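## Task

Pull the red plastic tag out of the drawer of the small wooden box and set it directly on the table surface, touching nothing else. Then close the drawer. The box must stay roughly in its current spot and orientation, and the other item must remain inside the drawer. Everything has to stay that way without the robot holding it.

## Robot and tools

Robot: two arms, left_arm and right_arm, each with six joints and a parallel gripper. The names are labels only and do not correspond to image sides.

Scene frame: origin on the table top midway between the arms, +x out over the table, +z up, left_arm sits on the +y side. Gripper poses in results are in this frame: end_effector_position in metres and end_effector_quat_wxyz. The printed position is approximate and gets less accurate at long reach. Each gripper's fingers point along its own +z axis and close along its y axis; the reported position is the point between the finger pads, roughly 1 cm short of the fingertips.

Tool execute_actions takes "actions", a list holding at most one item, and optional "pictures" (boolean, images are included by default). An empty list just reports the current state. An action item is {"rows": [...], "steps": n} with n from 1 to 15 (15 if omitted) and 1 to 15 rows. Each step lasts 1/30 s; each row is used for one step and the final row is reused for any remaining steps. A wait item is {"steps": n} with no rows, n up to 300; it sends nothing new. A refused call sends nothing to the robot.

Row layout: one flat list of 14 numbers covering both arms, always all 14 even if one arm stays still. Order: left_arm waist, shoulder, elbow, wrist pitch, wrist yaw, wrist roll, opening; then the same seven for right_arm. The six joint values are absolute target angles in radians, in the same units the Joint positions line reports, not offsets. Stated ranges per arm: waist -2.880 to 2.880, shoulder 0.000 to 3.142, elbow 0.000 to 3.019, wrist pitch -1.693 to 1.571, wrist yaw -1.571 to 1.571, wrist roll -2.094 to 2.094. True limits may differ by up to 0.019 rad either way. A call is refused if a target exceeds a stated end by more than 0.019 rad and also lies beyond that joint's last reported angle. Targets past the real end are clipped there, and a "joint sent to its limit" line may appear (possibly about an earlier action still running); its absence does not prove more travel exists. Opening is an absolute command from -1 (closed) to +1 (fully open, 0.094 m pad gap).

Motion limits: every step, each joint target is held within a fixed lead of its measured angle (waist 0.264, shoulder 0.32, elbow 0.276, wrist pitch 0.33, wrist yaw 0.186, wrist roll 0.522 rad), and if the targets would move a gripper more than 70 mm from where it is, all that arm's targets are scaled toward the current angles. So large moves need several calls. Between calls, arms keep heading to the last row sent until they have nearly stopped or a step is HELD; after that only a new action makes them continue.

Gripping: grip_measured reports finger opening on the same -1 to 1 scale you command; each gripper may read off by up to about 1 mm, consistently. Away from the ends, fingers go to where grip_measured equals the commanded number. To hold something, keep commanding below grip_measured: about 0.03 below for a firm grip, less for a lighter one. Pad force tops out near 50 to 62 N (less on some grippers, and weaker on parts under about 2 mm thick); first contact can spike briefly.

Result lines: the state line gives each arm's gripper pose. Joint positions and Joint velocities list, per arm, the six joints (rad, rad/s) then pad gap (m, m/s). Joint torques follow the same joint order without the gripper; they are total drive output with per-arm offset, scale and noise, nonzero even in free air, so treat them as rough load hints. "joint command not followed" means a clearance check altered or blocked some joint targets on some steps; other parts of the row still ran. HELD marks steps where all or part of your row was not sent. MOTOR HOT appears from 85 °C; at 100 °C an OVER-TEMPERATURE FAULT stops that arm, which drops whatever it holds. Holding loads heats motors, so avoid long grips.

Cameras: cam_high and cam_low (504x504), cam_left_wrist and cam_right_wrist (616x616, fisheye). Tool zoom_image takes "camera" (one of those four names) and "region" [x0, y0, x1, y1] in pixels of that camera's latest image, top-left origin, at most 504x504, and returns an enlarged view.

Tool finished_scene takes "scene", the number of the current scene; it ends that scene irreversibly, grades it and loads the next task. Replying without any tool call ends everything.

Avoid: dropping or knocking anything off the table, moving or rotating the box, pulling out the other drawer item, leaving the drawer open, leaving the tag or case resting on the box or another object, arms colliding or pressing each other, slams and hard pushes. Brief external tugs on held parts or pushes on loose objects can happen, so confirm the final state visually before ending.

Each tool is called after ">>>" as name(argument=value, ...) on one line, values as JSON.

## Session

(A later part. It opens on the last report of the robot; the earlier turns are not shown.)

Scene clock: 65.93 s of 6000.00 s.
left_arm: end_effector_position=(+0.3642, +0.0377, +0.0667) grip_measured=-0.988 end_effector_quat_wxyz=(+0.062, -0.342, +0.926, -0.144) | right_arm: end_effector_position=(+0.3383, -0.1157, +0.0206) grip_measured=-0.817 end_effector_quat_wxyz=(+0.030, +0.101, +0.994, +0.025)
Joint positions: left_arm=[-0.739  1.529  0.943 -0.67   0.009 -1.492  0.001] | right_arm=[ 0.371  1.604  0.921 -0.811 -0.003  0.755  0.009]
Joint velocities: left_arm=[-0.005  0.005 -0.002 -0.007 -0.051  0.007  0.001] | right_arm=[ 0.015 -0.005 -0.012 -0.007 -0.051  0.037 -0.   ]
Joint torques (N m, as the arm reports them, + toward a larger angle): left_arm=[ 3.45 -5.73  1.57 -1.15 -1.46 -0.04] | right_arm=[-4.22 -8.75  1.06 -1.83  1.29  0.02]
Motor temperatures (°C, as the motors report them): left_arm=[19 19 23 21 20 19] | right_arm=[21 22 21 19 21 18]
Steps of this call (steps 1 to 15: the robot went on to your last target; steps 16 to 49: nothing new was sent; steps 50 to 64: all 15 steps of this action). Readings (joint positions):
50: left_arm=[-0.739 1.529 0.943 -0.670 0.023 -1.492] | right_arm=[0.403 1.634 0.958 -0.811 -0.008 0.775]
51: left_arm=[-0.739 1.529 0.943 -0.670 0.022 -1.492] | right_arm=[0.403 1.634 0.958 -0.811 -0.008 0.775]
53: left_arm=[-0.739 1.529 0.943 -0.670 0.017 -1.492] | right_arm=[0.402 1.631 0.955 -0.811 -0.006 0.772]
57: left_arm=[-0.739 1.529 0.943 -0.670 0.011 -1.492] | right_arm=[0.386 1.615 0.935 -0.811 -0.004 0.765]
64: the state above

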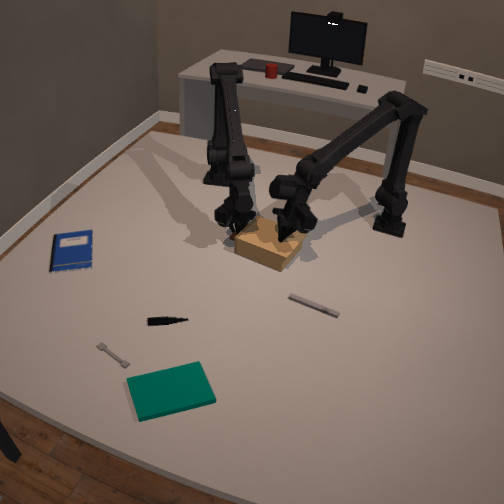

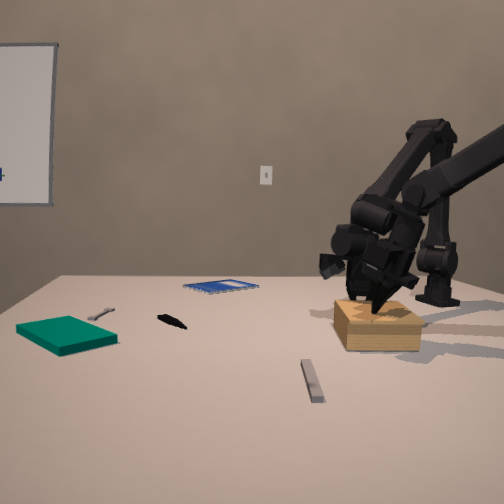

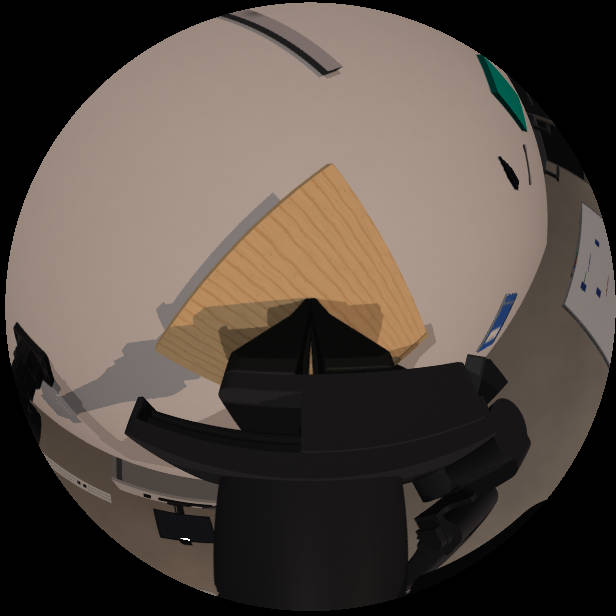

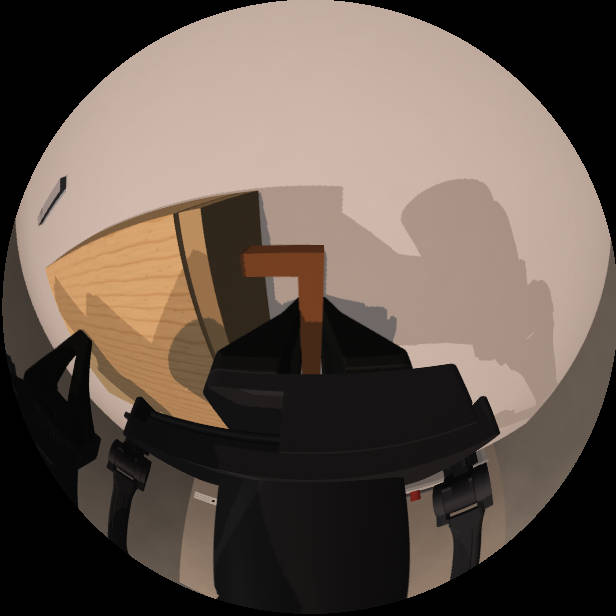

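>>> execute_actions(actions=[{"rows":[[-0.72,1.58,0.9,-0.7,0,-1.5,-1,0.36,1.62,0.9,-0.83,0.01,0.75,-0.85],[-0.72,1.54,0.96,-0.7,0,-1.5,-1,0.37,1.6,0.93,-0.81,0,0.75,-0.85],[-0.72,1.52,1.0,-0.7,0,-1.5,-1,0.375,1.605,0.96,-0.80,0,0.75,-0.85],[-0.72,1.51,1.03,-0.7,0,-1.5,-1,0.38,1.61,0.98,-0.80,0,0.75,-0.85],[-0.72,1.5,1.05,-0.7,0,-1.5,-1,0.385,1.615,0.987,-0.80,0,0.755,-0.85],[-0.7,1.49,1.07,-0.7,0,-1.5,-1,0.39,1.62,0.994,-0.80,0,0.76,-0.85],[-0.68,1.48,1.08,-0.7,0,-1.5,-1,0.395,1.625,1.0,-0.80,0,0.765,-0.85],[-0.65,1.47,1.08,-0.68,0.05,-1.45,-1,0.40,1.63,1.007,-0.80,0,0.77,-0.85],[-0.62,1.47,1.07,-0.65,0.1,-1.4,-1,0.405,1.635,1.014,-0.80,0,0.775,-0.85],[-0.58,1.47,1.05,-0.62,0.15,-1.35,-1,0.41,1.64,1.021,-0.80,0,0.78,-0.85],[-0.54,1.47,1.03,-0.58,0.2,-1.3,-1,0.415,1.645,1.028,-0.80,0,0.785,-0.85],[-0.50,1.47,1.01,-0.54,0.25,-1.25,-1,0.42,1.65,1.035,-0.80,0,0.79,-0.85],[-0.46,1.47,0.98,-0.5,0.3,-1.2,-1,0.424,1.654,1.04,-0.80,0,0.79,-0.85],[-0.42,1.47,0.95,-0.45,0.36,-1.15,-1,0.424,1.654,1.04,-0.80,0,0.79,-0.85],[-0.38,1.47,0.92,-0.4,0.42,-1.1,-1,0.424,1.654,1.04,-0.80,0,0.79,-0.85]],"steps":15}], pictures=false)

>>> execute_actions(actions=[{"rows":[[-0.33,1.47,0.89,-0.33,0.48,-1.05,-0.8,0.424,1.654,1.04,-0.80,0,0.79,-0.85],[-0.28,1.47,0.86,-0.26,0.55,-1.0,-0.6,0.424,1.654,1.04,-0.80,0,0.79,-0.85],[-0.23,1.47,0.83,-0.19,0.62,-1.0,-0.4,0.424,1.654,1.03,-0.80,0,0.79,-0.85],[-0.19,1.475,0.8,-0.12,0.69,-1.0,-0.36,0.424,1.654,1.02,-0.80,0,0.79,-0.85],[-0.15,1.48,0.76,-0.05,0.76,-1.0,-0.36,0.424,1.654,1.02,-0.80,0,0.79,-0.85],[-0.12,1.485,0.72,0.02,0.83,-1.0,-0.36,0.424,1.654,1.02,-0.80,0,0.79,-0.85],[-0.11,1.49,0.68,0.09,0.9,-1.0,-0.36,0.424,1.654,1.02,-0.80,0,0.79,-0.85],[-0.11,1.495,0.64,0.16,0.9,-1.0,-0.36,0.424,1.654,1.02,-0.80,0,0.79,-0.85],[-0.11,1.5,0.60,0.22,0.9,-1.0,-0.36,0.424,1.654,1.02,-0.80,0,0.79,-0.85],[-0.11,1.505,0.56,0.28,0.9,-1.0,-0.36,0.424,1.654,1.02,-0.80,0,0.79,-0.85],[-0.11,1.51,0.53,0.33,0.9,-1.0,-0.36,0.424,1.654,1.02,-0.80,0,0.79,-0.85],[-0.11,1.515,0.50,0.37,0.9,-1.0,-0.36,0.424,1.654,1.02,-0.80,0,0.79,-0.85],[-0.11,1.52,0.48,0.40,0.9,-1.0,-0.36,0.424,1.654,1.02,-0.80,0,0.79,-0.85]],"steps":15}], pictures=false)

>>> execute_actions(actions=[{"steps":10}])

Scene clock: 79.73 s of 6000.00 s.
left_arm: end_effector_position=(+0.4536, +0.0594, +0.1368) grip_measured=-0.988 end_effector_quat_wxyz=(+0.038, -0.304, +0.893, -0.330) | right_arm: end_effector_position=(+0.3499, -0.0873, +0.0234) grip_measured=-0.817 end_effector_quat_wxyz=(+0.038, +0.089, +0.995, +0.031)
Joint positions: left_arm=[-0.472  1.475  0.98  -0.494  0.37  -1.283  0.001] | right_arm=[ 0.414  1.645  0.982 -0.809  0.     0.775  0.009]
Joint velocities: left_arm=[ 1.451 -0.132 -0.52   1.414  1.355  1.179 -0.001] | right_arm=[ 0.122  0.083  0.125 -0.002 -0.007  0.051 -0.   ]
Joint torques (N m, as the arm reports them, + toward a larger angle): left_arm=[  0.41 -10.93   5.09   0.74   0.01   0.11] | right_arm=[  1.41 -13.78  10.29   1.25   0.07   0.12]
Motor temperatures (°C, as the motors report them): left_arm=[19 19 23 21 21 19] | right_arm=[21 22 21 19 22 18]
Steps of this call (steps 1 to 15: the robot went on to your last target; steps 16 to 90: nothing new was sent; then 10.30 s passed at rest; steps 91 to 105: all 15 steps of this action). Readings (joint positions):
91: left_arm=[-0.739 1.528 0.944 -0.670 0.011 -1.492] | right_arm=[0.373 1.603 0.923 -0.811 -0.004 0.755]
92: left_arm=[-0.739 1.526 0.948 -0.671 0.011 -1.492] | right_arm=[0.373 1.602 0.924 -0.810 -0.004 0.755]
94: left_arm=[-0.737 1.526 0.955 -0.682 0.006 -1.492] | right_arm=[0.374 1.602 0.926 -0.809 -0.003 0.755]
98: left_arm=[-0.715 1.522 0.995 -0.694 0.023 -1.488] | right_arm=[0.379 1.608 0.935 -0.809 0.000 0.756]
105: the state above

Scene clock: 80.23 s of 6000.00 s.
left_arm: end_effector_position=(+0.4083, +0.1786, +0.0636) grip_measured=-0.362 end_effector_quat_wxyz=(+0.099, -0.183, +0.818, -0.537) | right_arm: end_effector_position=(+0.3495, -0.0834, +0.0234) grip_measured=-0.817 end_effector_quat_wxyz=(+0.039, +0.088, +0.995, +0.032)
Joint positions: left_arm=[-0.101  1.518  0.469  0.346  0.897 -1.022  0.03 ] | right_arm=[ 0.421  1.648  0.986 -0.809  0.     0.78   0.009]
Joint velocities: left_arm=[-0.122  0.142 -0.422  0.354  0.007  0.125  0.   ] | right_arm=[ 0.005 -0.005 -0.007  0.012  0.037 -0.051  0.001]
Joint torques (N m, as the arm reports them, + toward a larger angle): left_arm=[-0.15 -9.35  6.91  2.48  0.53  0.22] | right_arm=[  0.86 -13.06   9.07   1.25   0.08   0.15]
Motor temperatures (°C, as the motors report them): left_arm=[19 19 23 21 21 19] | right_arm=[21 22 21 19 22 18]
Steps of this call (steps 1 to 15: all 15 steps of this action). Readings (joint positions):
1: left_arm=[-0.422 1.471 0.958 -0.442 0.429 -1.240] | right_arm=[0.418 1.647 0.985 -0.809 0.000 0.776]
2: left_arm=[-0.371 1.470 0.930 -0.384 0.493 -1.196] | right_arm=[0.420 1.648 0.986 -0.809 0.000 0.778]
4: left_arm=[-0.268 1.470 0.863 -0.258 0.628 -1.129] | right_arm=[0.421 1.648 0.986 -0.809 0.000 0.780]
8: left_arm=[-0.102 1.479 0.709 0.011 0.870 -1.060] | right_arm=[0.421 1.648 0.986 -0.809 0.000 0.780]
15: the state above

Scene clock: 80.57 s of 6000.00 s.
left_arm: end_effector_position=(+0.4043, +0.1775, +0.0604) grip_measured=-0.362 end_effector_quat_wxyz=(+0.105, -0.174, +0.818, -0.538) | right_arm: end_effector_position=(+0.3495, -0.0834, +0.0234) grip_measured=-0.817 end_effector_quat_wxyz=(+0.039, +0.088, +0.995, +0.032)
Joint positions: left_arm=[-0.105  1.527  0.454  0.381  0.897 -1.013  0.03 ] | right_arm=[ 0.421  1.648  0.986 -0.809  0.     0.78   0.009]
Joint velocities: left_arm=[-0.024  0.015  0.002 -0.017  0.051  0.037 -0.   ] | right_arm=[-0.015  0.005 -0.017  0.002 -0.022 -0.007 -0.   ]
Joint torques (N m, as the arm reports them, + toward a larger angle): left_arm=[-0.46 -9.    5.99  2.18  0.57  0.19] | right_arm=[  0.86 -12.98   9.08   1.25   0.08   0.15]
Motor temperatures (°C, as the motors report them): left_arm=[19 19 23 21 21 19] | right_arm=[21 22 21 19 22 18]
Steps of this call (steps 1 to 10: the robot went on to your last target). Readings (joint positions):
1: left_arm=[-0.104 1.523 0.458 0.355 0.897 -1.020] | right_arm=[0.421 1.648 0.986 -0.809 0.000 0.780]
2: left_arm=[-0.105 1.526 0.454 0.360 0.897 -1.019] | right_arm=[0.421 1.648 0.986 -0.809 0.000 0.780]
4: left_arm=[-0.105 1.527 0.454 0.371 0.897 -1.017] | right_arm=[0.421 1.648 0.986 -0.809 0.000 0.780]
8: left_arm=[-0.105 1.527 0.454 0.380 0.897 -1.014] | right_arm=[0.421 1.648 0.986 -0.809 0.000 0.780]
10: the state above

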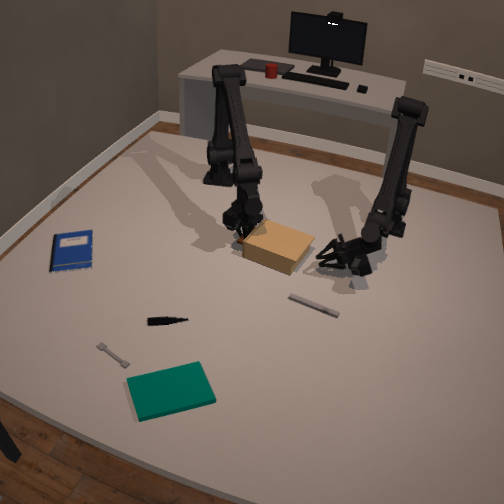

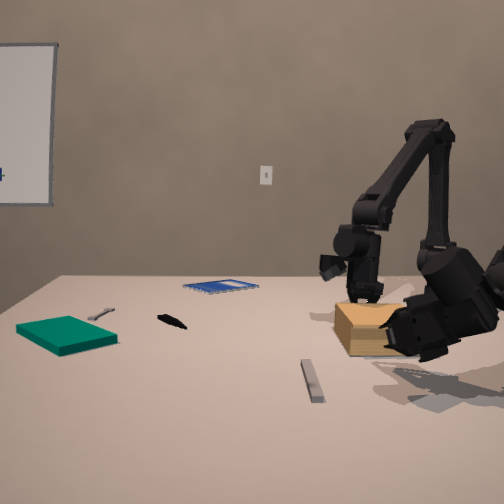

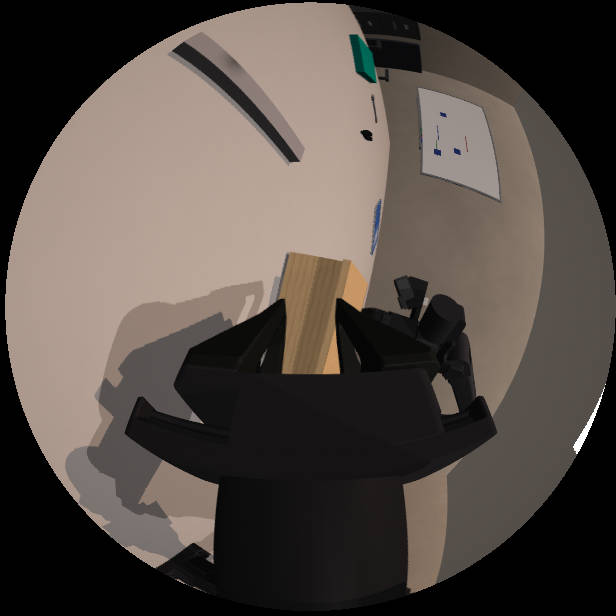

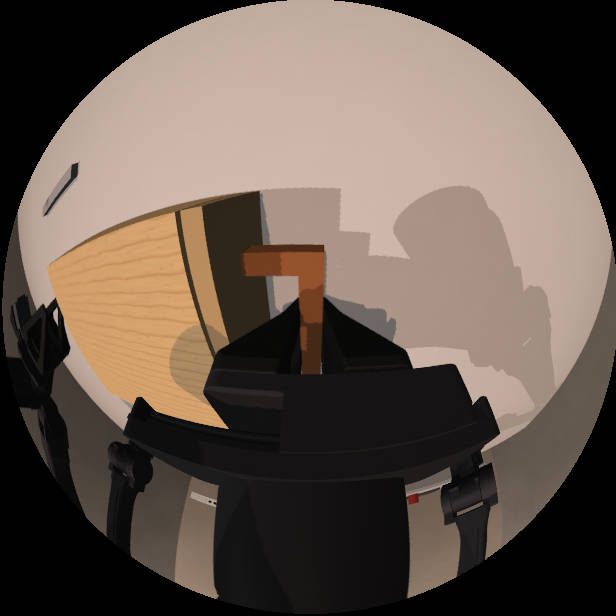

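>>> execute_actions(actions=[{"rows":[[-0.12,1.52,0.48,0.40,0.9,-1.0,-0.36,0.424,1.654,1.02,-0.80,0,0.79,-0.85],[-0.135,1.52,0.48,0.40,0.9,-1.0,-0.36,0.424,1.654,1.02,-0.80,0,0.79,-0.85],[-0.15,1.52,0.48,0.40,0.9,-1.0,-0.36,0.424,1.654,1.02,-0.80,0,0.79,-0.85],[-0.165,1.52,0.48,0.40,0.9,-1.0,-0.36,0.424,1.654,1.02,-0.80,0,0.79,-0.85],[-0.18,1.52,0.48,0.40,0.9,-1.0,-0.36,0.424,1.654,1.02,-0.80,0,0.79,-0.85],[-0.195,1.52,0.48,0.40,0.9,-1.0,-0.36,0.424,1.654,1.02,-0.80,0,0.79,-0.85],[-0.21,1.52,0.48,0.40,0.9,-1.0,-0.36,0.424,1.654,1.02,-0.80,0,0.79,-0.85],[-0.225,1.52,0.48,0.40,0.9,-1.0,-0.36,0.424,1.654,1.02,-0.80,0,0.79,-0.85],[-0.235,1.52,0.48,0.40,0.9,-1.0,-0.36,0.424,1.654,1.02,-0.80,0,0.79,-0.85]],"steps":15}])

>>> zoom_image(camera="cam_left_wrist", region=[210,180,430,400])

>>> zoom_image(camera="cam_high", region=[230,200,380,300])

Scene clock: 82.83 s of 6000.00 s.
left_arm: end_effector_position=(+0.3759, +0.1304, +0.0605) grip_measured=-0.362 end_effector_quat_wxyz=(+0.070, -0.119, +0.827, -0.544) | right_arm: end_effector_position=(+0.3495, -0.0834, +0.0234) grip_measured=-0.817 end_effector_quat_wxyz=(+0.039, +0.088, +0.995, +0.032)
Joint positions: left_arm=[-0.237  1.527  0.454  0.381  0.898 -1.012  0.03 ] | right_arm=[ 0.421  1.648  0.986 -0.809  0.     0.78   0.009]
Joint velocities: left_arm=[-0.005 -0.015  0.002 -0.017  0.007 -0.007  0.001] | right_arm=[ 0.015 -0.015 -0.007 -0.007 -0.022  0.007 -0.002]
Joint torques (N m, as the arm reports them, + toward a larger angle): left_arm=[ 0.1  -9.1   5.99  2.2   0.53  0.18] | right_arm=[  0.84 -12.97   9.08   1.26   0.08   0.14]
Motor temperatures (°C, as the motors report them): left_arm=[19 19 23 21 21 19] | right_arm=[21 22 21 19 22 18]
Steps of this call (steps 1 to 30: the robot went on to your last target; steps 31 to 53: nothing new was sent; steps 54 to 68: all 15 steps of this action). Readings (joint positions):
54: left_arm=[-0.106 1.527 0.454 0.381 0.897 -1.012] | right_arm=[0.421 1.648 0.986 -0.809 0.000 0.780]
55: left_arm=[-0.108 1.527 0.454 0.381 0.897 -1.012] | right_arm=[0.421 1.648 0.986 -0.809 0.000 0.780]
57: left_arm=[-0.122 1.527 0.454 0.381 0.897 -1.012] | right_arm=[0.421 1.648 0.986 -0.809 0.000 0.780]
61: left_arm=[-0.186 1.527 0.454 0.381 0.897 -1.012] | right_arm=[0.421 1.648 0.986 -0.809 0.000 0.780]
68: the state above

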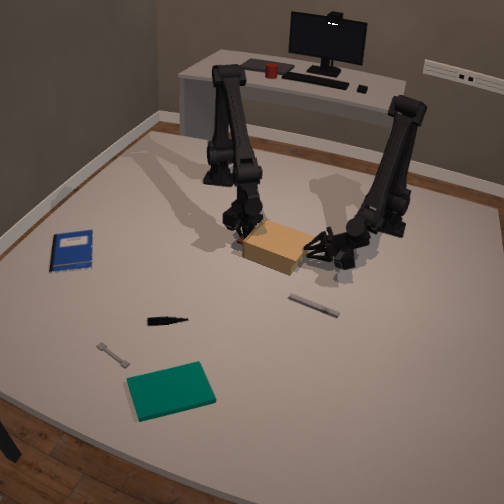

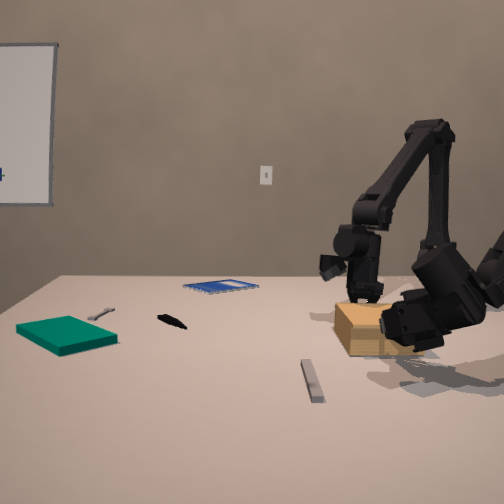

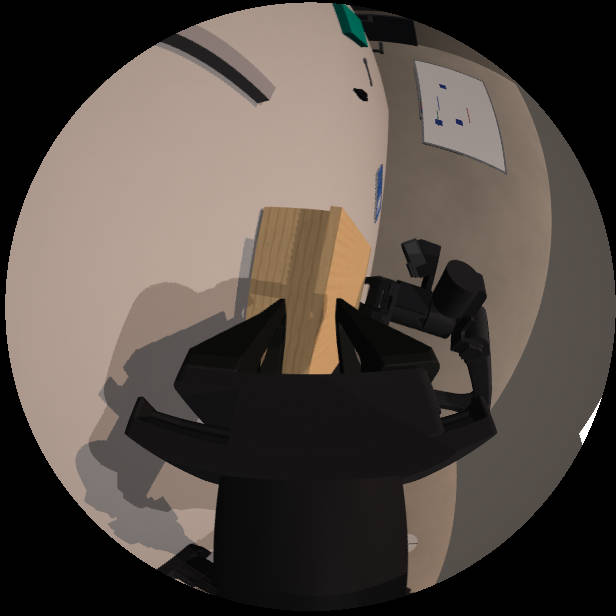

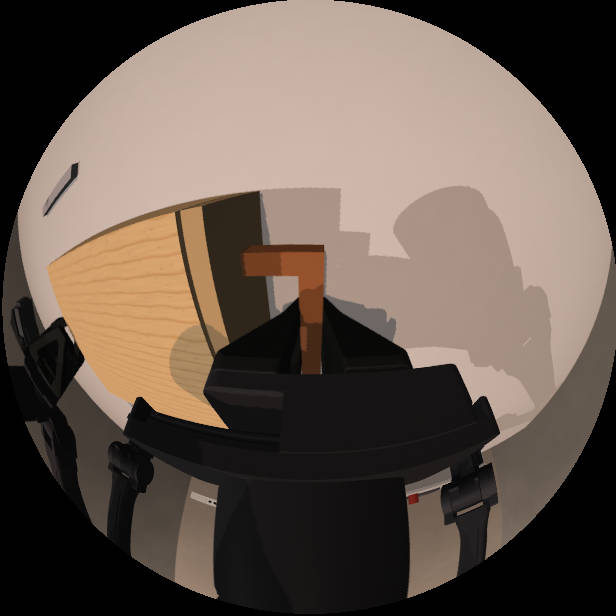

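Region (210, 180, 430, 400) of cam_left_wrist's 616x616 image, scaled by 2.291, with more detail than that image has.

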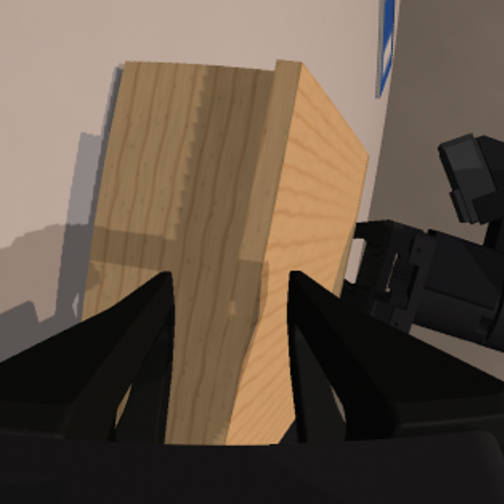

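Region (230, 200, 380, 300) of cam_high's 504x504 image, scaled by 3.360, with more detail than that image has.

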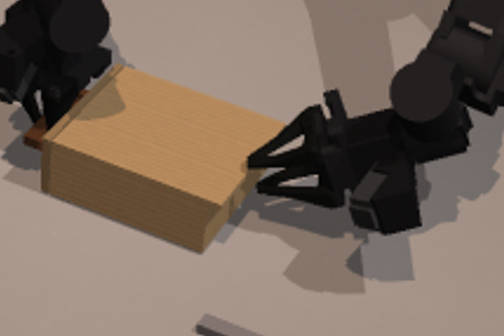

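>>> execute_actions(actions=[{"rows":[[-0.245,1.52,0.48,0.40,0.9,-1.0,-0.4,0.424,1.654,1.02,-0.80,0,0.79,-0.85],[-0.255,1.52,0.48,0.40,0.9,-1.0,-0.43,0.424,1.654,1.02,-0.80,0,0.79,-0.85],[-0.265,1.52,0.48,0.40,0.9,-1.0,-0.46,0.424,1.654,1.02,-0.80,0,0.79,-0.85],[-0.275,1.52,0.48,0.40,0.9,-1.0,-0.5,0.424,1.654,1.02,-0.80,0,0.79,-0.85],[-0.285,1.52,0.48,0.40,0.9,-1.0,-0.53,0.424,1.654,1.02,-0.80,0,0.79,-0.85],[-0.295,1.52,0.48,0.40,0.9,-1.0,-0.56,0.424,1.654,1.02,-0.80,0,0.79,-0.85],[-0.305,1.52,0.48,0.40,0.9,-1.0,-0.6,0.424,1.654,1.02,-0.80,0,0.79,-0.85]],"steps":15}])

>>> zoom_image(camera="cam_left_wrist", region=[210,180,430,400])

Scene clock: 84.97 s of 6000.00 s.
left_arm: end_effector_position=(+0.3637, +0.1131, +0.0603) grip_measured=-0.598 end_effector_quat_wxyz=(+0.058, -0.097, +0.831, -0.545) | right_arm: end_effector_position=(+0.3504, -0.0849, +0.0234) grip_measured=-0.817 end_effector_quat_wxyz=(+0.040, +0.088, +0.995, +0.030)
Joint positions: left_arm=[-0.289  1.527  0.454  0.383  0.893 -1.009  0.019] | right_arm=[ 0.419  1.648  0.986 -0.81   0.005  0.779  0.009]
Joint velocities: left_arm=[-0.005 -0.005 -0.032  0.012  0.007  0.051 -0.001] | right_arm=[-0.005  0.005 -0.007  0.002 -0.007  0.022  0.001]
Joint torques (N m, as the arm reports them, + toward a larger angle): left_arm=[-1.45 -9.01  6.03  2.06  0.71  0.16] | right_arm=[  1.47 -12.82   9.11   1.24  -0.07   0.15]
Motor temperatures (°C, as the motors report them): left_arm=[19 19 23 21 21 19] | right_arm=[21 22 21 19 22 18]
Steps of this call (steps 1 to 15: the robot went on to your last target; steps 16 to 49: nothing new was sent; steps 50 to 64: all 15 steps of this action). Readings (joint positions):
50: left_arm=[-0.237 1.527 0.454 0.381 0.898 -1.012] | right_arm=[0.421 1.648 0.986 -0.809 0.000 0.780]
51: left_arm=[-0.237 1.527 0.454 0.381 0.898 -1.012] | right_arm=[0.421 1.648 0.986 -0.809 0.000 0.780]
53: left_arm=[-0.245 1.527 0.454 0.381 0.898 -1.012] | right_arm=[0.421 1.648 0.986 -0.809 0.000 0.780]
57: left_arm=[-0.284 1.527 0.454 0.381 0.898 -1.011] | right_arm=[0.421 1.648 0.986 -0.809 0.000 0.780]
64: the state above

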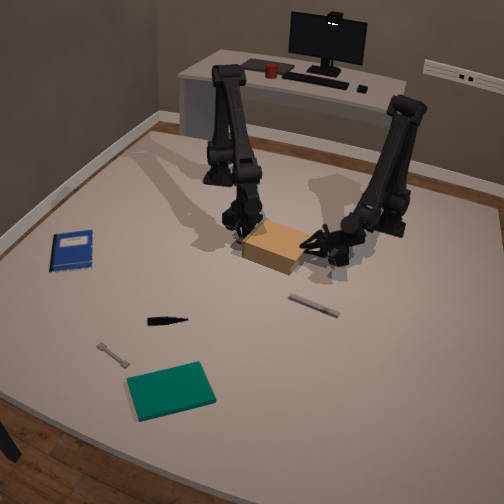

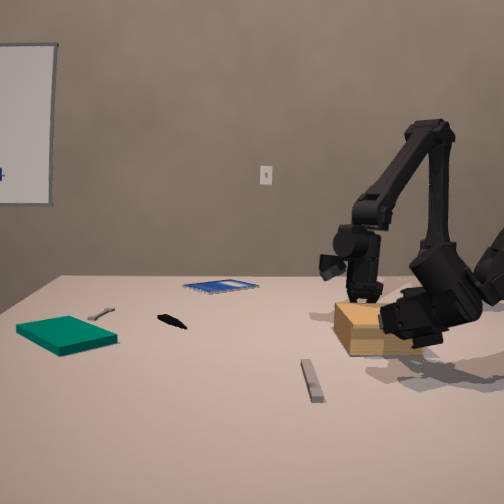

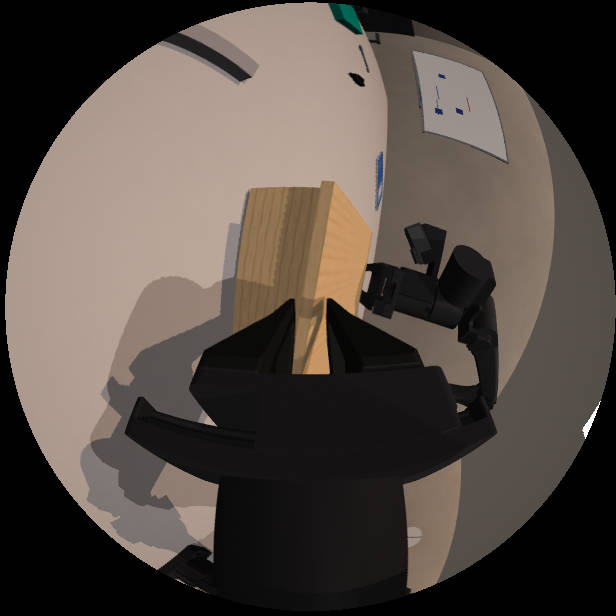

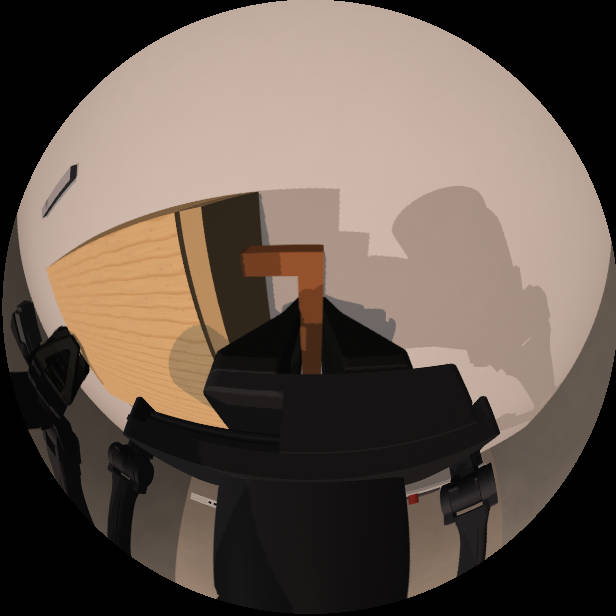

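Region (210, 180, 430, 400) of cam_left_wrist's 616x616 image, scaled by 2.291, with more detail than that image has.

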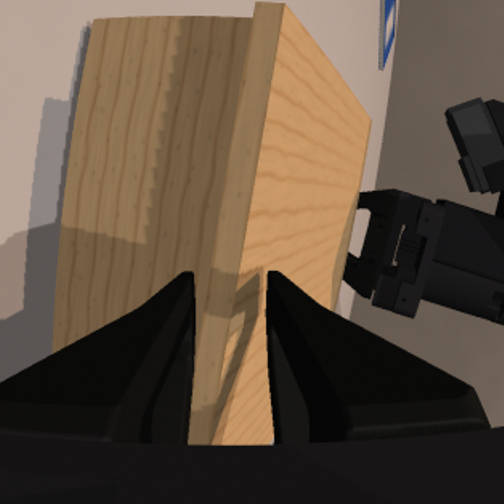

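Contact made. Close.

>>> execute_actions(actions=[{"rows":[[-0.3,1.52,0.48,0.40,0.9,-1.0,-0.65,0.424,1.654,1.02,-0.80,0,0.79,-0.85],[-0.3,1.52,0.48,0.40,0.9,-1.0,-0.7,0.424,1.654,1.02,-0.80,0,0.79,-0.85],[-0.3,1.52,0.48,0.40,0.9,-1.0,-0.75,0.424,1.654,1.02,-0.80,0,0.79,-0.85],[-0.3,1.52,0.48,0.40,0.9,-1.0,-0.8,0.424,1.654,1.02,-0.80,0,0.79,-0.85],[-0.3,1.52,0.48,0.40,0.9,-1.0,-0.85,0.424,1.654,1.02,-0.80,0,0.79,-0.85],[-0.3,1.52,0.48,0.40,0.9,-1.0,-0.9,0.424,1.654,1.02,-0.80,0,0.79,-0.85]],"steps":12}])

Scene clock: 86.93 s of 6000.00 s.
left_arm: end_effector_position=(+0.3646, +0.1129, +0.0612) grip_measured=-0.732 end_effector_quat_wxyz=(+0.069, -0.084, +0.831, -0.545) | right_arm: end_effector_position=(+0.3505, -0.0850, +0.0234) grip_measured=-0.817 end_effector_quat_wxyz=(+0.040, +0.089, +0.995, +0.030)
Joint positions: left_arm=[-0.289  1.527  0.454  0.39   0.892 -0.981  0.013] | right_arm=[ 0.419  1.648  0.986 -0.81   0.005  0.779  0.009]
Joint velocities: left_arm=[-0.005 -0.005 -0.002 -0.007  0.022  0.037 -0.   ] | right_arm=[ 0.005 -0.005 -0.017  0.002  0.022  0.022 -0.   ]
Joint torques (N m, as the arm reports them, + toward a larger angle): left_arm=[-1.18 -9.13  5.97  1.8   0.78 -0.09] | right_arm=[  0.93 -13.54   9.1    1.26  -0.09   0.17]
Motor temperatures (°C, as the motors report them): left_arm=[19 19 23 21 20 19] | right_arm=[21 22 22 19 22 18]
Steps of this call (steps 1 to 15: the robot went on to your last target; steps 16 to 47: nothing new was sent; steps 48 to 59: all 12 steps of this action). Readings (joint positions):
48: left_arm=[-0.289 1.527 0.454 0.383 0.892 -1.009] | right_arm=[0.419 1.648 0.986 -0.810 0.005 0.779]
49: left_arm=[-0.289 1.527 0.454 0.383 0.891 -1.008] | right_arm=[0.419 1.648 0.986 -0.810 0.005 0.779]
51: left_arm=[-0.289 1.527 0.454 0.386 0.892 -0.996] | right_arm=[0.419 1.648 0.986 -0.810 0.005 0.779]
55: left_arm=[-0.289 1.527 0.454 0.390 0.892 -0.983] | right_arm=[0.419 1.648 0.986 -0.810 0.005 0.779]
59: the state above

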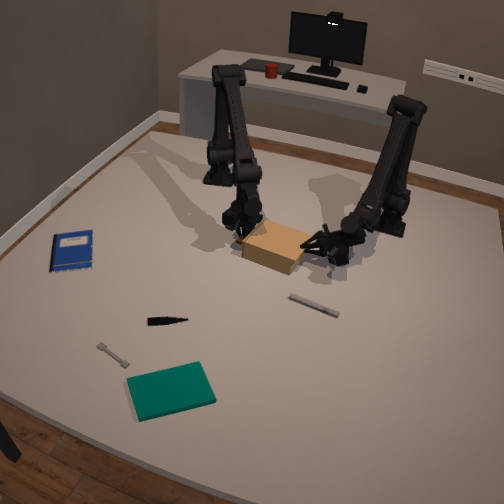

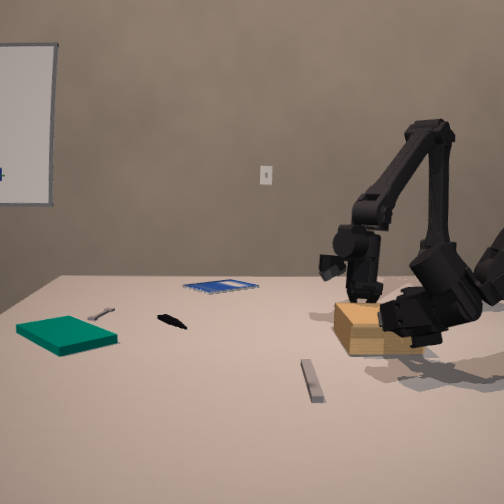

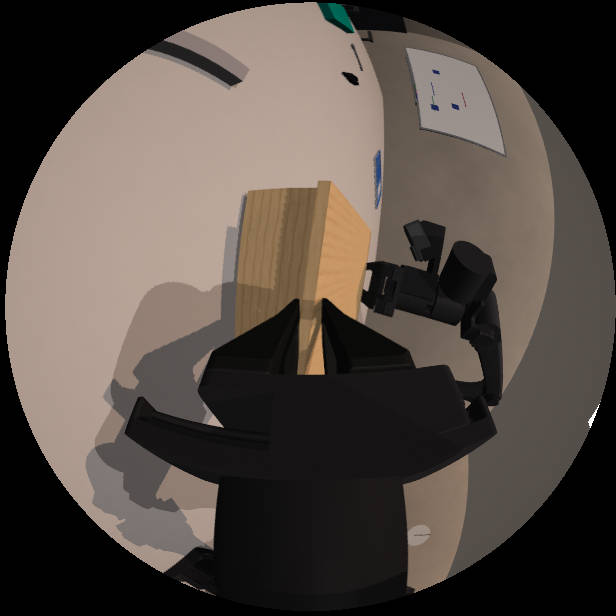

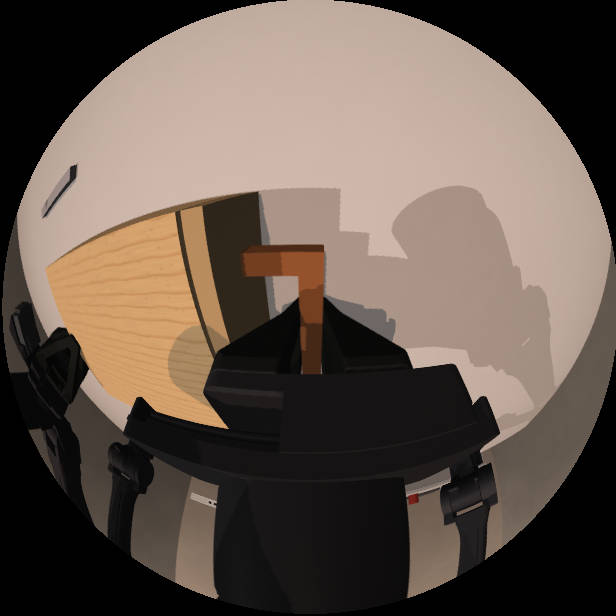

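>>> execute_actions(actions=[{"rows":[[-0.29,1.52,0.48,0.40,0.9,-0.99,-0.9,0.415,1.65,0.99,-0.81,0.0,0.78,-0.85],[-0.283,1.52,0.48,0.40,0.9,-0.99,-0.9,0.408,1.65,0.98,-0.815,0.0,0.78,-0.85],[-0.276,1.52,0.48,0.40,0.9,-0.99,-0.9,0.401,1.65,0.97,-0.82,0.005,0.78,-0.85],[-0.269,1.52,0.48,0.40,0.9,-0.99,-0.9,0.394,1.65,0.96,-0.825,0.01,0.775,-0.85],[-0.262,1.52,0.48,0.40,0.9,-0.99,-0.9,0.387,1.65,0.95,-0.83,0.015,0.775,-0.85],[-0.255,1.52,0.48,0.40,0.9,-0.99,-0.9,0.38,1.648,0.94,-0.835,0.02,0.77,-0.85],[-0.248,1.52,0.48,0.40,0.9,-0.99,-0.9,0.373,1.646,0.93,-0.84,0.025,0.77,-0.85],[-0.241,1.52,0.48,0.40,0.9,-0.99,-0.9,0.366,1.644,0.92,-0.845,0.03,0.765,-0.85],[-0.234,1.52,0.48,0.40,0.9,-0.99,-0.9,0.359,1.642,0.91,-0.85,0.03,0.765,-0.85],[-0.227,1.52,0.48,0.40,0.9,-0.99,-0.9,0.352,1.64,0.90,-0.855,0.03,0.76,-0.85],[-0.22,1.52,0.48,0.40,0.9,-0.99,-0.9,0.345,1.635,0.89,-0.86,0.03,0.76,-0.85]],"steps":15}])

Scene clock: 89.50 s of 6000.00 s.
left_arm: end_effector_position=(+0.3646, +0.1138, +0.0644) grip_measured=-0.756 end_effector_quat_wxyz=(+0.070, -0.074, +0.828, -0.552) | right_arm: end_effector_position=(+0.3409, -0.1045, +0.0200) grip_measured=-0.817 end_effector_quat_wxyz=(+0.032, +0.099, +0.994, +0.026)
Joint positions: left_arm=[-0.28   1.527  0.455  0.394  0.917 -0.967  0.011] | right_arm=[ 0.392  1.621  0.941 -0.81  -0.001  0.772  0.009]
Joint velocities: left_arm=[ 0.005  0.024 -0.012  0.002  0.007 -0.022  0.   ] | right_arm=[-0.054 -0.054 -0.071 -0.002  0.007  0.007  0.   ]
Joint torques (N m, as the arm reports them, + toward a larger angle): left_arm=[ 5.9  -9.12  5.94  1.59 -0.48 -0.13] | right_arm=[ -2.98 -11.75   2.87  -1.71   1.25  -0.06]
Motor temperatures (°C, as the motors report them): left_arm=[19 19 23 21 20 19] | right_arm=[21 22 22 19 22 18]
Steps of this call (steps 1 to 15: the robot went on to your last target; steps 16 to 62: nothing new was sent; steps 63 to 77: all 15 steps of this action). Readings (joint positions):
63: left_arm=[-0.289 1.527 0.454 0.390 0.892 -0.978] | right_arm=[0.419 1.648 0.986 -0.810 0.005 0.778]
64: left_arm=[-0.288 1.527 0.454 0.390 0.893 -0.977] | right_arm=[0.418 1.648 0.985 -0.810 0.003 0.778]
66: left_arm=[-0.288 1.527 0.454 0.392 0.898 -0.974] | right_arm=[0.416 1.648 0.982 -0.810 0.000 0.778]
70: left_arm=[-0.287 1.527 0.455 0.394 0.907 -0.971] | right_arm=[0.414 1.646 0.975 -0.810 0.000 0.775]
77: the state above

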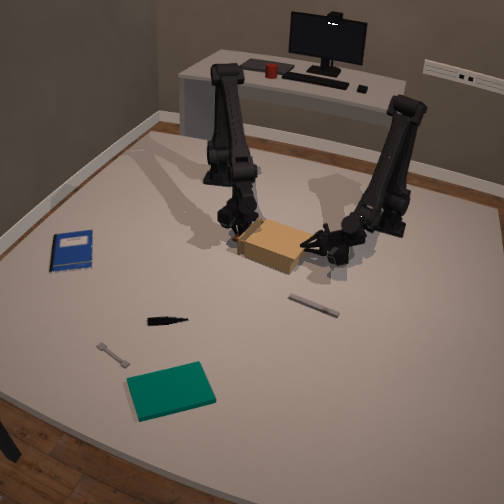

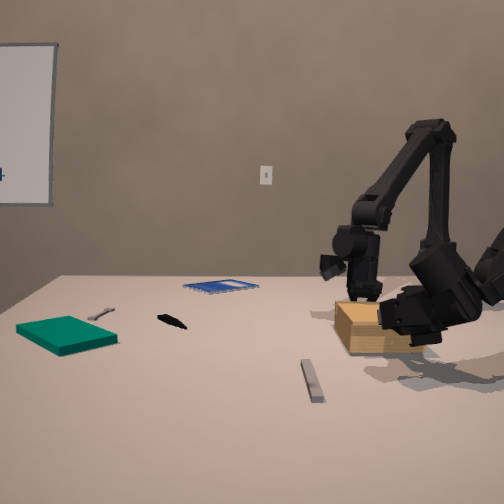

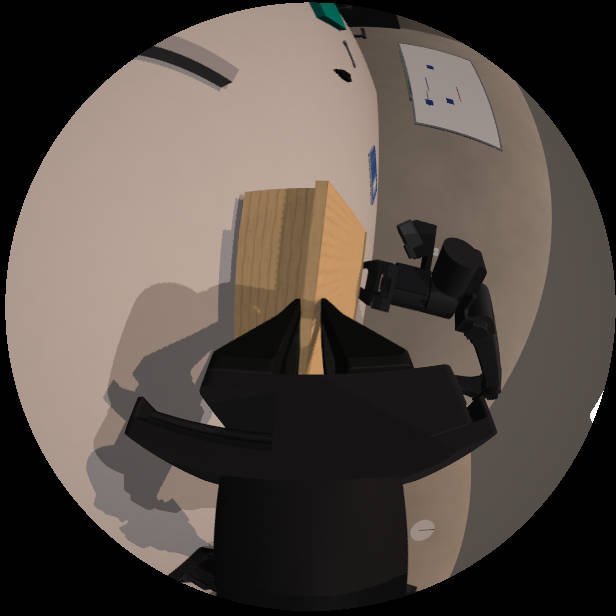

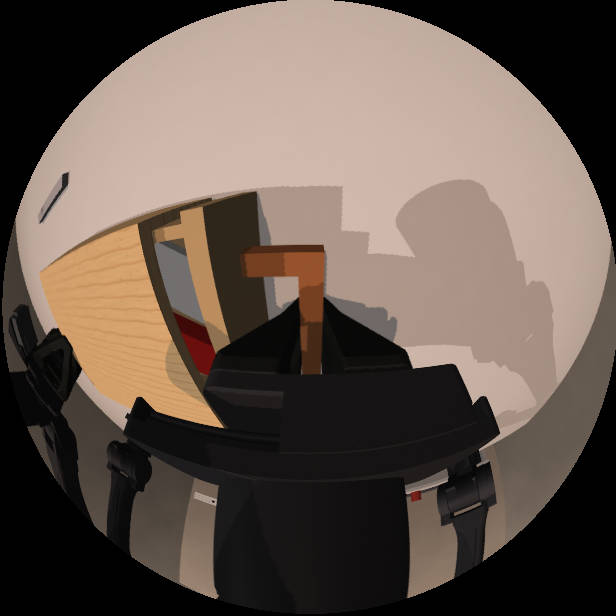

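>>> execute_actions(actions=[{"rows":[[-0.23,1.52,0.47,0.40,0.9,-0.98,-0.9,0.343,1.62,0.91,-0.84,0.03,0.75,-0.85],[-0.235,1.52,0.46,0.40,0.9,-0.98,-0.9,0.338,1.615,0.906,-0.839,0.03,0.745,-0.85],[-0.24,1.52,0.45,0.40,0.9,-0.98,-0.9,0.332,1.611,0.902,-0.838,0.03,0.739,-0.85],[-0.245,1.52,0.45,0.40,0.9,-0.98,-0.9,0.327,1.606,0.898,-0.837,0.03,0.734,-0.85],[-0.245,1.52,0.45,0.40,0.9,-0.98,-0.9,0.322,1.602,0.894,-0.836,0.03,0.728,-0.85],[-0.245,1.52,0.45,0.40,0.9,-0.98,-0.9,0.317,1.597,0.89,-0.835,0.03,0.723,-0.85],[-0.245,1.52,0.45,0.40,0.9,-0.98,-0.9,0.312,1.593,0.886,-0.834,0.03,0.717,-0.85],[-0.245,1.52,0.45,0.40,0.9,-0.98,-0.9,0.306,1.588,0.882,-0.833,0.03,0.712,-0.85],[-0.245,1.52,0.45,0.40,0.9,-0.98,-0.9,0.301,1.584,0.878,-0.832,0.03,0.706,-0.85],[-0.245,1.52,0.45,0.40,0.9,-0.98,-0.9,0.296,1.579,0.874,-0.831,0.03,0.701,-0.85],[-0.245,1.52,0.45,0.40,0.9,-0.98,-0.9,0.291,1.574,0.87,-0.83,0.03,0.695,-0.85],[-0.245,1.52,0.45,0.40,0.9,-0.98,-0.9,0.286,1.57,0.866,-0.829,0.03,0.69,-0.85],[-0.245,1.52,0.45,0.40,0.9,-0.98,-0.9,0.28,1.565,0.862,-0.828,0.03,0.684,-0.85],[-0.245,1.52,0.45,0.40,0.9,-0.98,-0.9,0.275,1.561,0.858,-0.827,0.03,0.679,-0.85],[-0.245,1.52,0.45,0.40,0.9,-0.98,-0.9,0.27,1.556,0.854,-0.826,0.03,0.673,-0.85]],"steps":15}], pictures=false)

>>> execute_actions(actions=[{"rows":[[-0.245,1.52,0.45,0.40,0.9,-0.98,-0.9,0.265,1.551,0.85,-0.825,0.03,0.667,-0.85],[-0.245,1.52,0.45,0.40,0.9,-0.98,-0.9,0.259,1.547,0.845,-0.824,0.03,0.662,-0.85],[-0.245,1.52,0.45,0.40,0.9,-0.98,-0.9,0.254,1.542,0.841,-0.823,0.03,0.656,-0.85],[-0.245,1.52,0.45,0.40,0.9,-0.98,-0.9,0.249,1.538,0.837,-0.822,0.03,0.651,-0.85],[-0.245,1.52,0.45,0.40,0.9,-0.98,-0.9,0.243,1.533,0.833,-0.821,0.03,0.645,-0.85],[-0.245,1.52,0.45,0.40,0.9,-0.98,-0.9,0.238,1.528,0.828,-0.82,0.03,0.64,-0.85],[-0.245,1.52,0.45,0.40,0.9,-0.98,-0.9,0.233,1.524,0.824,-0.819,0.03,0.634,-0.85],[-0.245,1.52,0.45,0.40,0.9,-0.98,-0.9,0.227,1.519,0.82,-0.818,0.03,0.629,-0.85],[-0.245,1.52,0.45,0.40,0.9,-0.98,-0.9,0.222,1.515,0.816,-0.817,0.03,0.623,-0.85],[-0.245,1.52,0.45,0.40,0.9,-0.98,-0.9,0.217,1.51,0.811,-0.816,0.03,0.618,-0.85],[-0.245,1.52,0.45,0.40,0.9,-0.98,-0.9,0.211,1.505,0.807,-0.815,0.03,0.612,-0.85],[-0.245,1.52,0.45,0.40,0.9,-0.98,-0.9,0.206,1.501,0.803,-0.814,0.03,0.607,-0.85],[-0.245,1.52,0.45,0.40,0.9,-0.98,-0.9,0.201,1.496,0.799,-0.813,0.03,0.601,-0.85],[-0.245,1.52,0.45,0.40,0.9,-0.98,-0.9,0.195,1.492,0.794,-0.812,0.03,0.596,-0.85],[-0.245,1.52,0.45,0.40,0.9,-0.98,-0.9,0.19,1.487,0.79,-0.81,0.03,0.59,-0.85]],"steps":15}])

Scene clock: 95.43 s of 6000.00 s.
left_arm: end_effector_position=(+0.3645, +0.1141, +0.0640) grip_measured=-0.757 end_effector_quat_wxyz=(+0.071, -0.073, +0.828, -0.551) | right_arm: end_effector_position=(+0.3375, -0.1416, +0.0212) grip_measured=-0.817 end_effector_quat_wxyz=(+0.030, +0.096, +0.995, +0.021)
Joint positions: left_arm=[-0.28   1.527  0.454  0.394  0.915 -0.962  0.011] | right_arm=[ 0.319  1.574  0.886 -0.81  -0.     0.694  0.009]
Joint velocities: left_arm=[ 0.005 -0.015 -0.012  0.002 -0.095  0.007 -0.001] | right_arm=[-0.171 -0.122 -0.144  0.007  0.022 -0.183 -0.   ]
Joint torques (N m, as the arm reports them, + toward a larger angle): left_arm=[ 3.34 -9.05  4.05  1.62 -0.36 -0.07] | right_arm=[ -2.9  -13.62   4.47   0.15   1.17   0.09]
Motor temperatures (°C, as the motors report them): left_arm=[19 19 24 21 20 19] | right_arm=[21 22 21 19 22 18]
Steps of this call (steps 1 to 15: the robot went on to your last target; steps 16 to 90: nothing new was sent; then 2.43 s passed at rest; steps 91 to 105: all 15 steps of this action). Readings (joint positions):
91: left_arm=[-0.280 1.527 0.455 0.394 0.917 -0.964] | right_arm=[0.390 1.619 0.940 -0.810 -0.001 0.768]
92: left_arm=[-0.280 1.527 0.455 0.394 0.917 -0.963] | right_arm=[0.390 1.618 0.940 -0.810 -0.001 0.766]
94: left_arm=[-0.280 1.527 0.455 0.394 0.917 -0.962] | right_arm=[0.385 1.616 0.938 -0.810 -0.001 0.760]
98: left_arm=[-0.280 1.527 0.454 0.394 0.917 -0.962] | right_arm=[0.364 1.604 0.923 -0.810 -0.001 0.738]
105: the state above

Scene clock: 95.93 s of 6000.00 s.
left_arm: end_effector_position=(+0.3653, +0.1148, +0.0640) grip_measured=-0.758 end_effector_quat_wxyz=(+0.072, -0.074, +0.828, -0.551) | right_arm: end_effector_position=(+0.3294, -0.1837, +0.0228) grip_measured=-0.817 end_effector_quat_wxyz=(+0.030, +0.098, +0.995, +0.015)
Joint positions: left_arm=[-0.279  1.527  0.454  0.395  0.914 -0.962  0.011] | right_arm=[ 0.234  1.513  0.819 -0.81   0.004  0.612  0.009]
Joint velocities: left_arm=[-0.005  0.005 -0.007 -0.007  0.037 -0.051  0.   ] | right_arm=[-0.122 -0.122 -0.1   -0.002 -0.051 -0.212  0.   ]
Joint torques (N m, as the arm reports them, + toward a larger angle): left_arm=[ 3.19 -9.02  4.09  1.58 -0.28 -0.09] | right_arm=[ -2.6  -12.66   4.69   0.71   0.99  -0.01]
Motor temperatures (°C, as the motors report them): left_arm=[19 19 24 21 20 19] | right_arm=[21 22 21 19 22 18]
Steps of this call (steps 1 to 15: all 15 steps of this action). Readings (joint positions):
1: left_arm=[-0.280 1.527 0.454 0.394 0.915 -0.962] | right_arm=[0.313 1.570 0.881 -0.810 0.000 0.688]
2: left_arm=[-0.280 1.527 0.454 0.394 0.915 -0.962] | right_arm=[0.307 1.566 0.876 -0.810 0.001 0.682]
4: left_arm=[-0.280 1.527 0.454 0.394 0.915 -0.962] | right_arm=[0.295 1.558 0.866 -0.810 0.002 0.670]
8: left_arm=[-0.280 1.527 0.454 0.395 0.914 -0.962] | right_arm=[0.270 1.541 0.847 -0.810 0.004 0.647]
15: the state above

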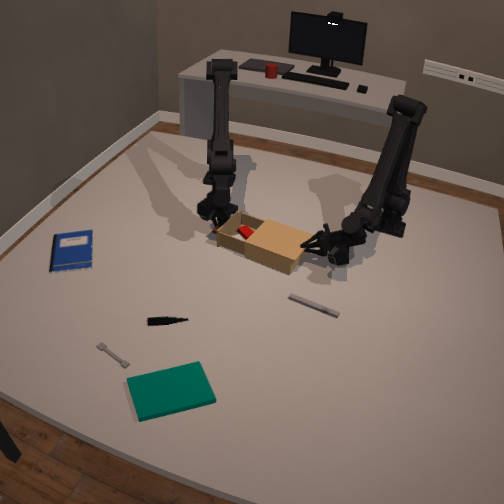

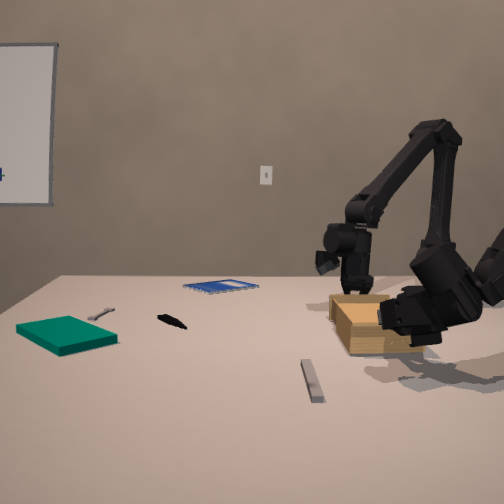

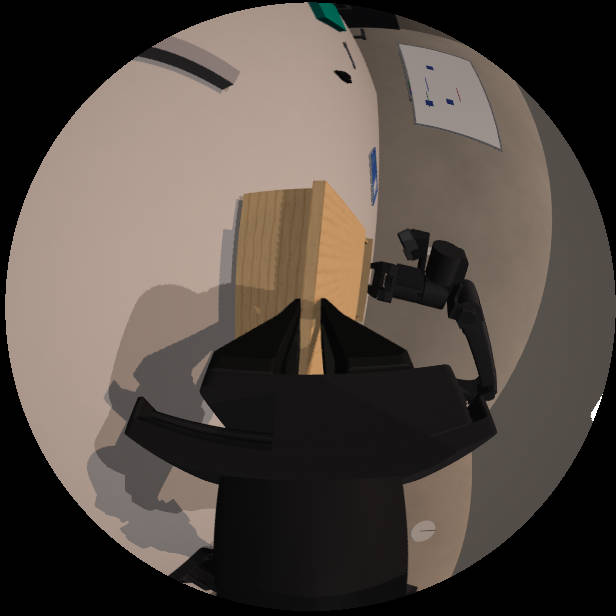

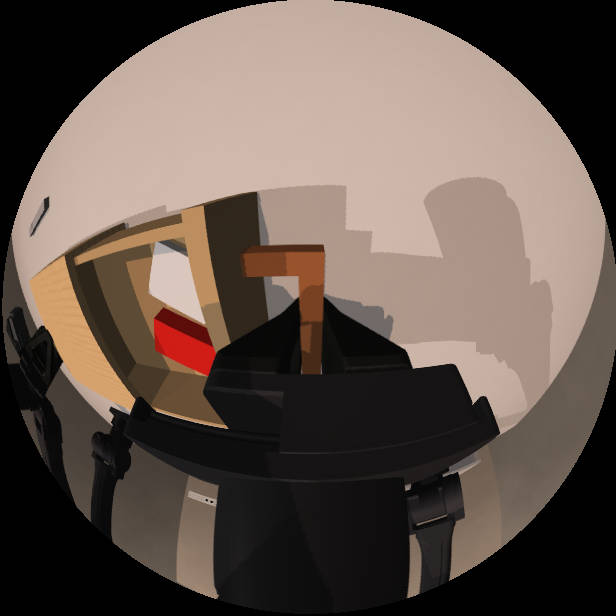

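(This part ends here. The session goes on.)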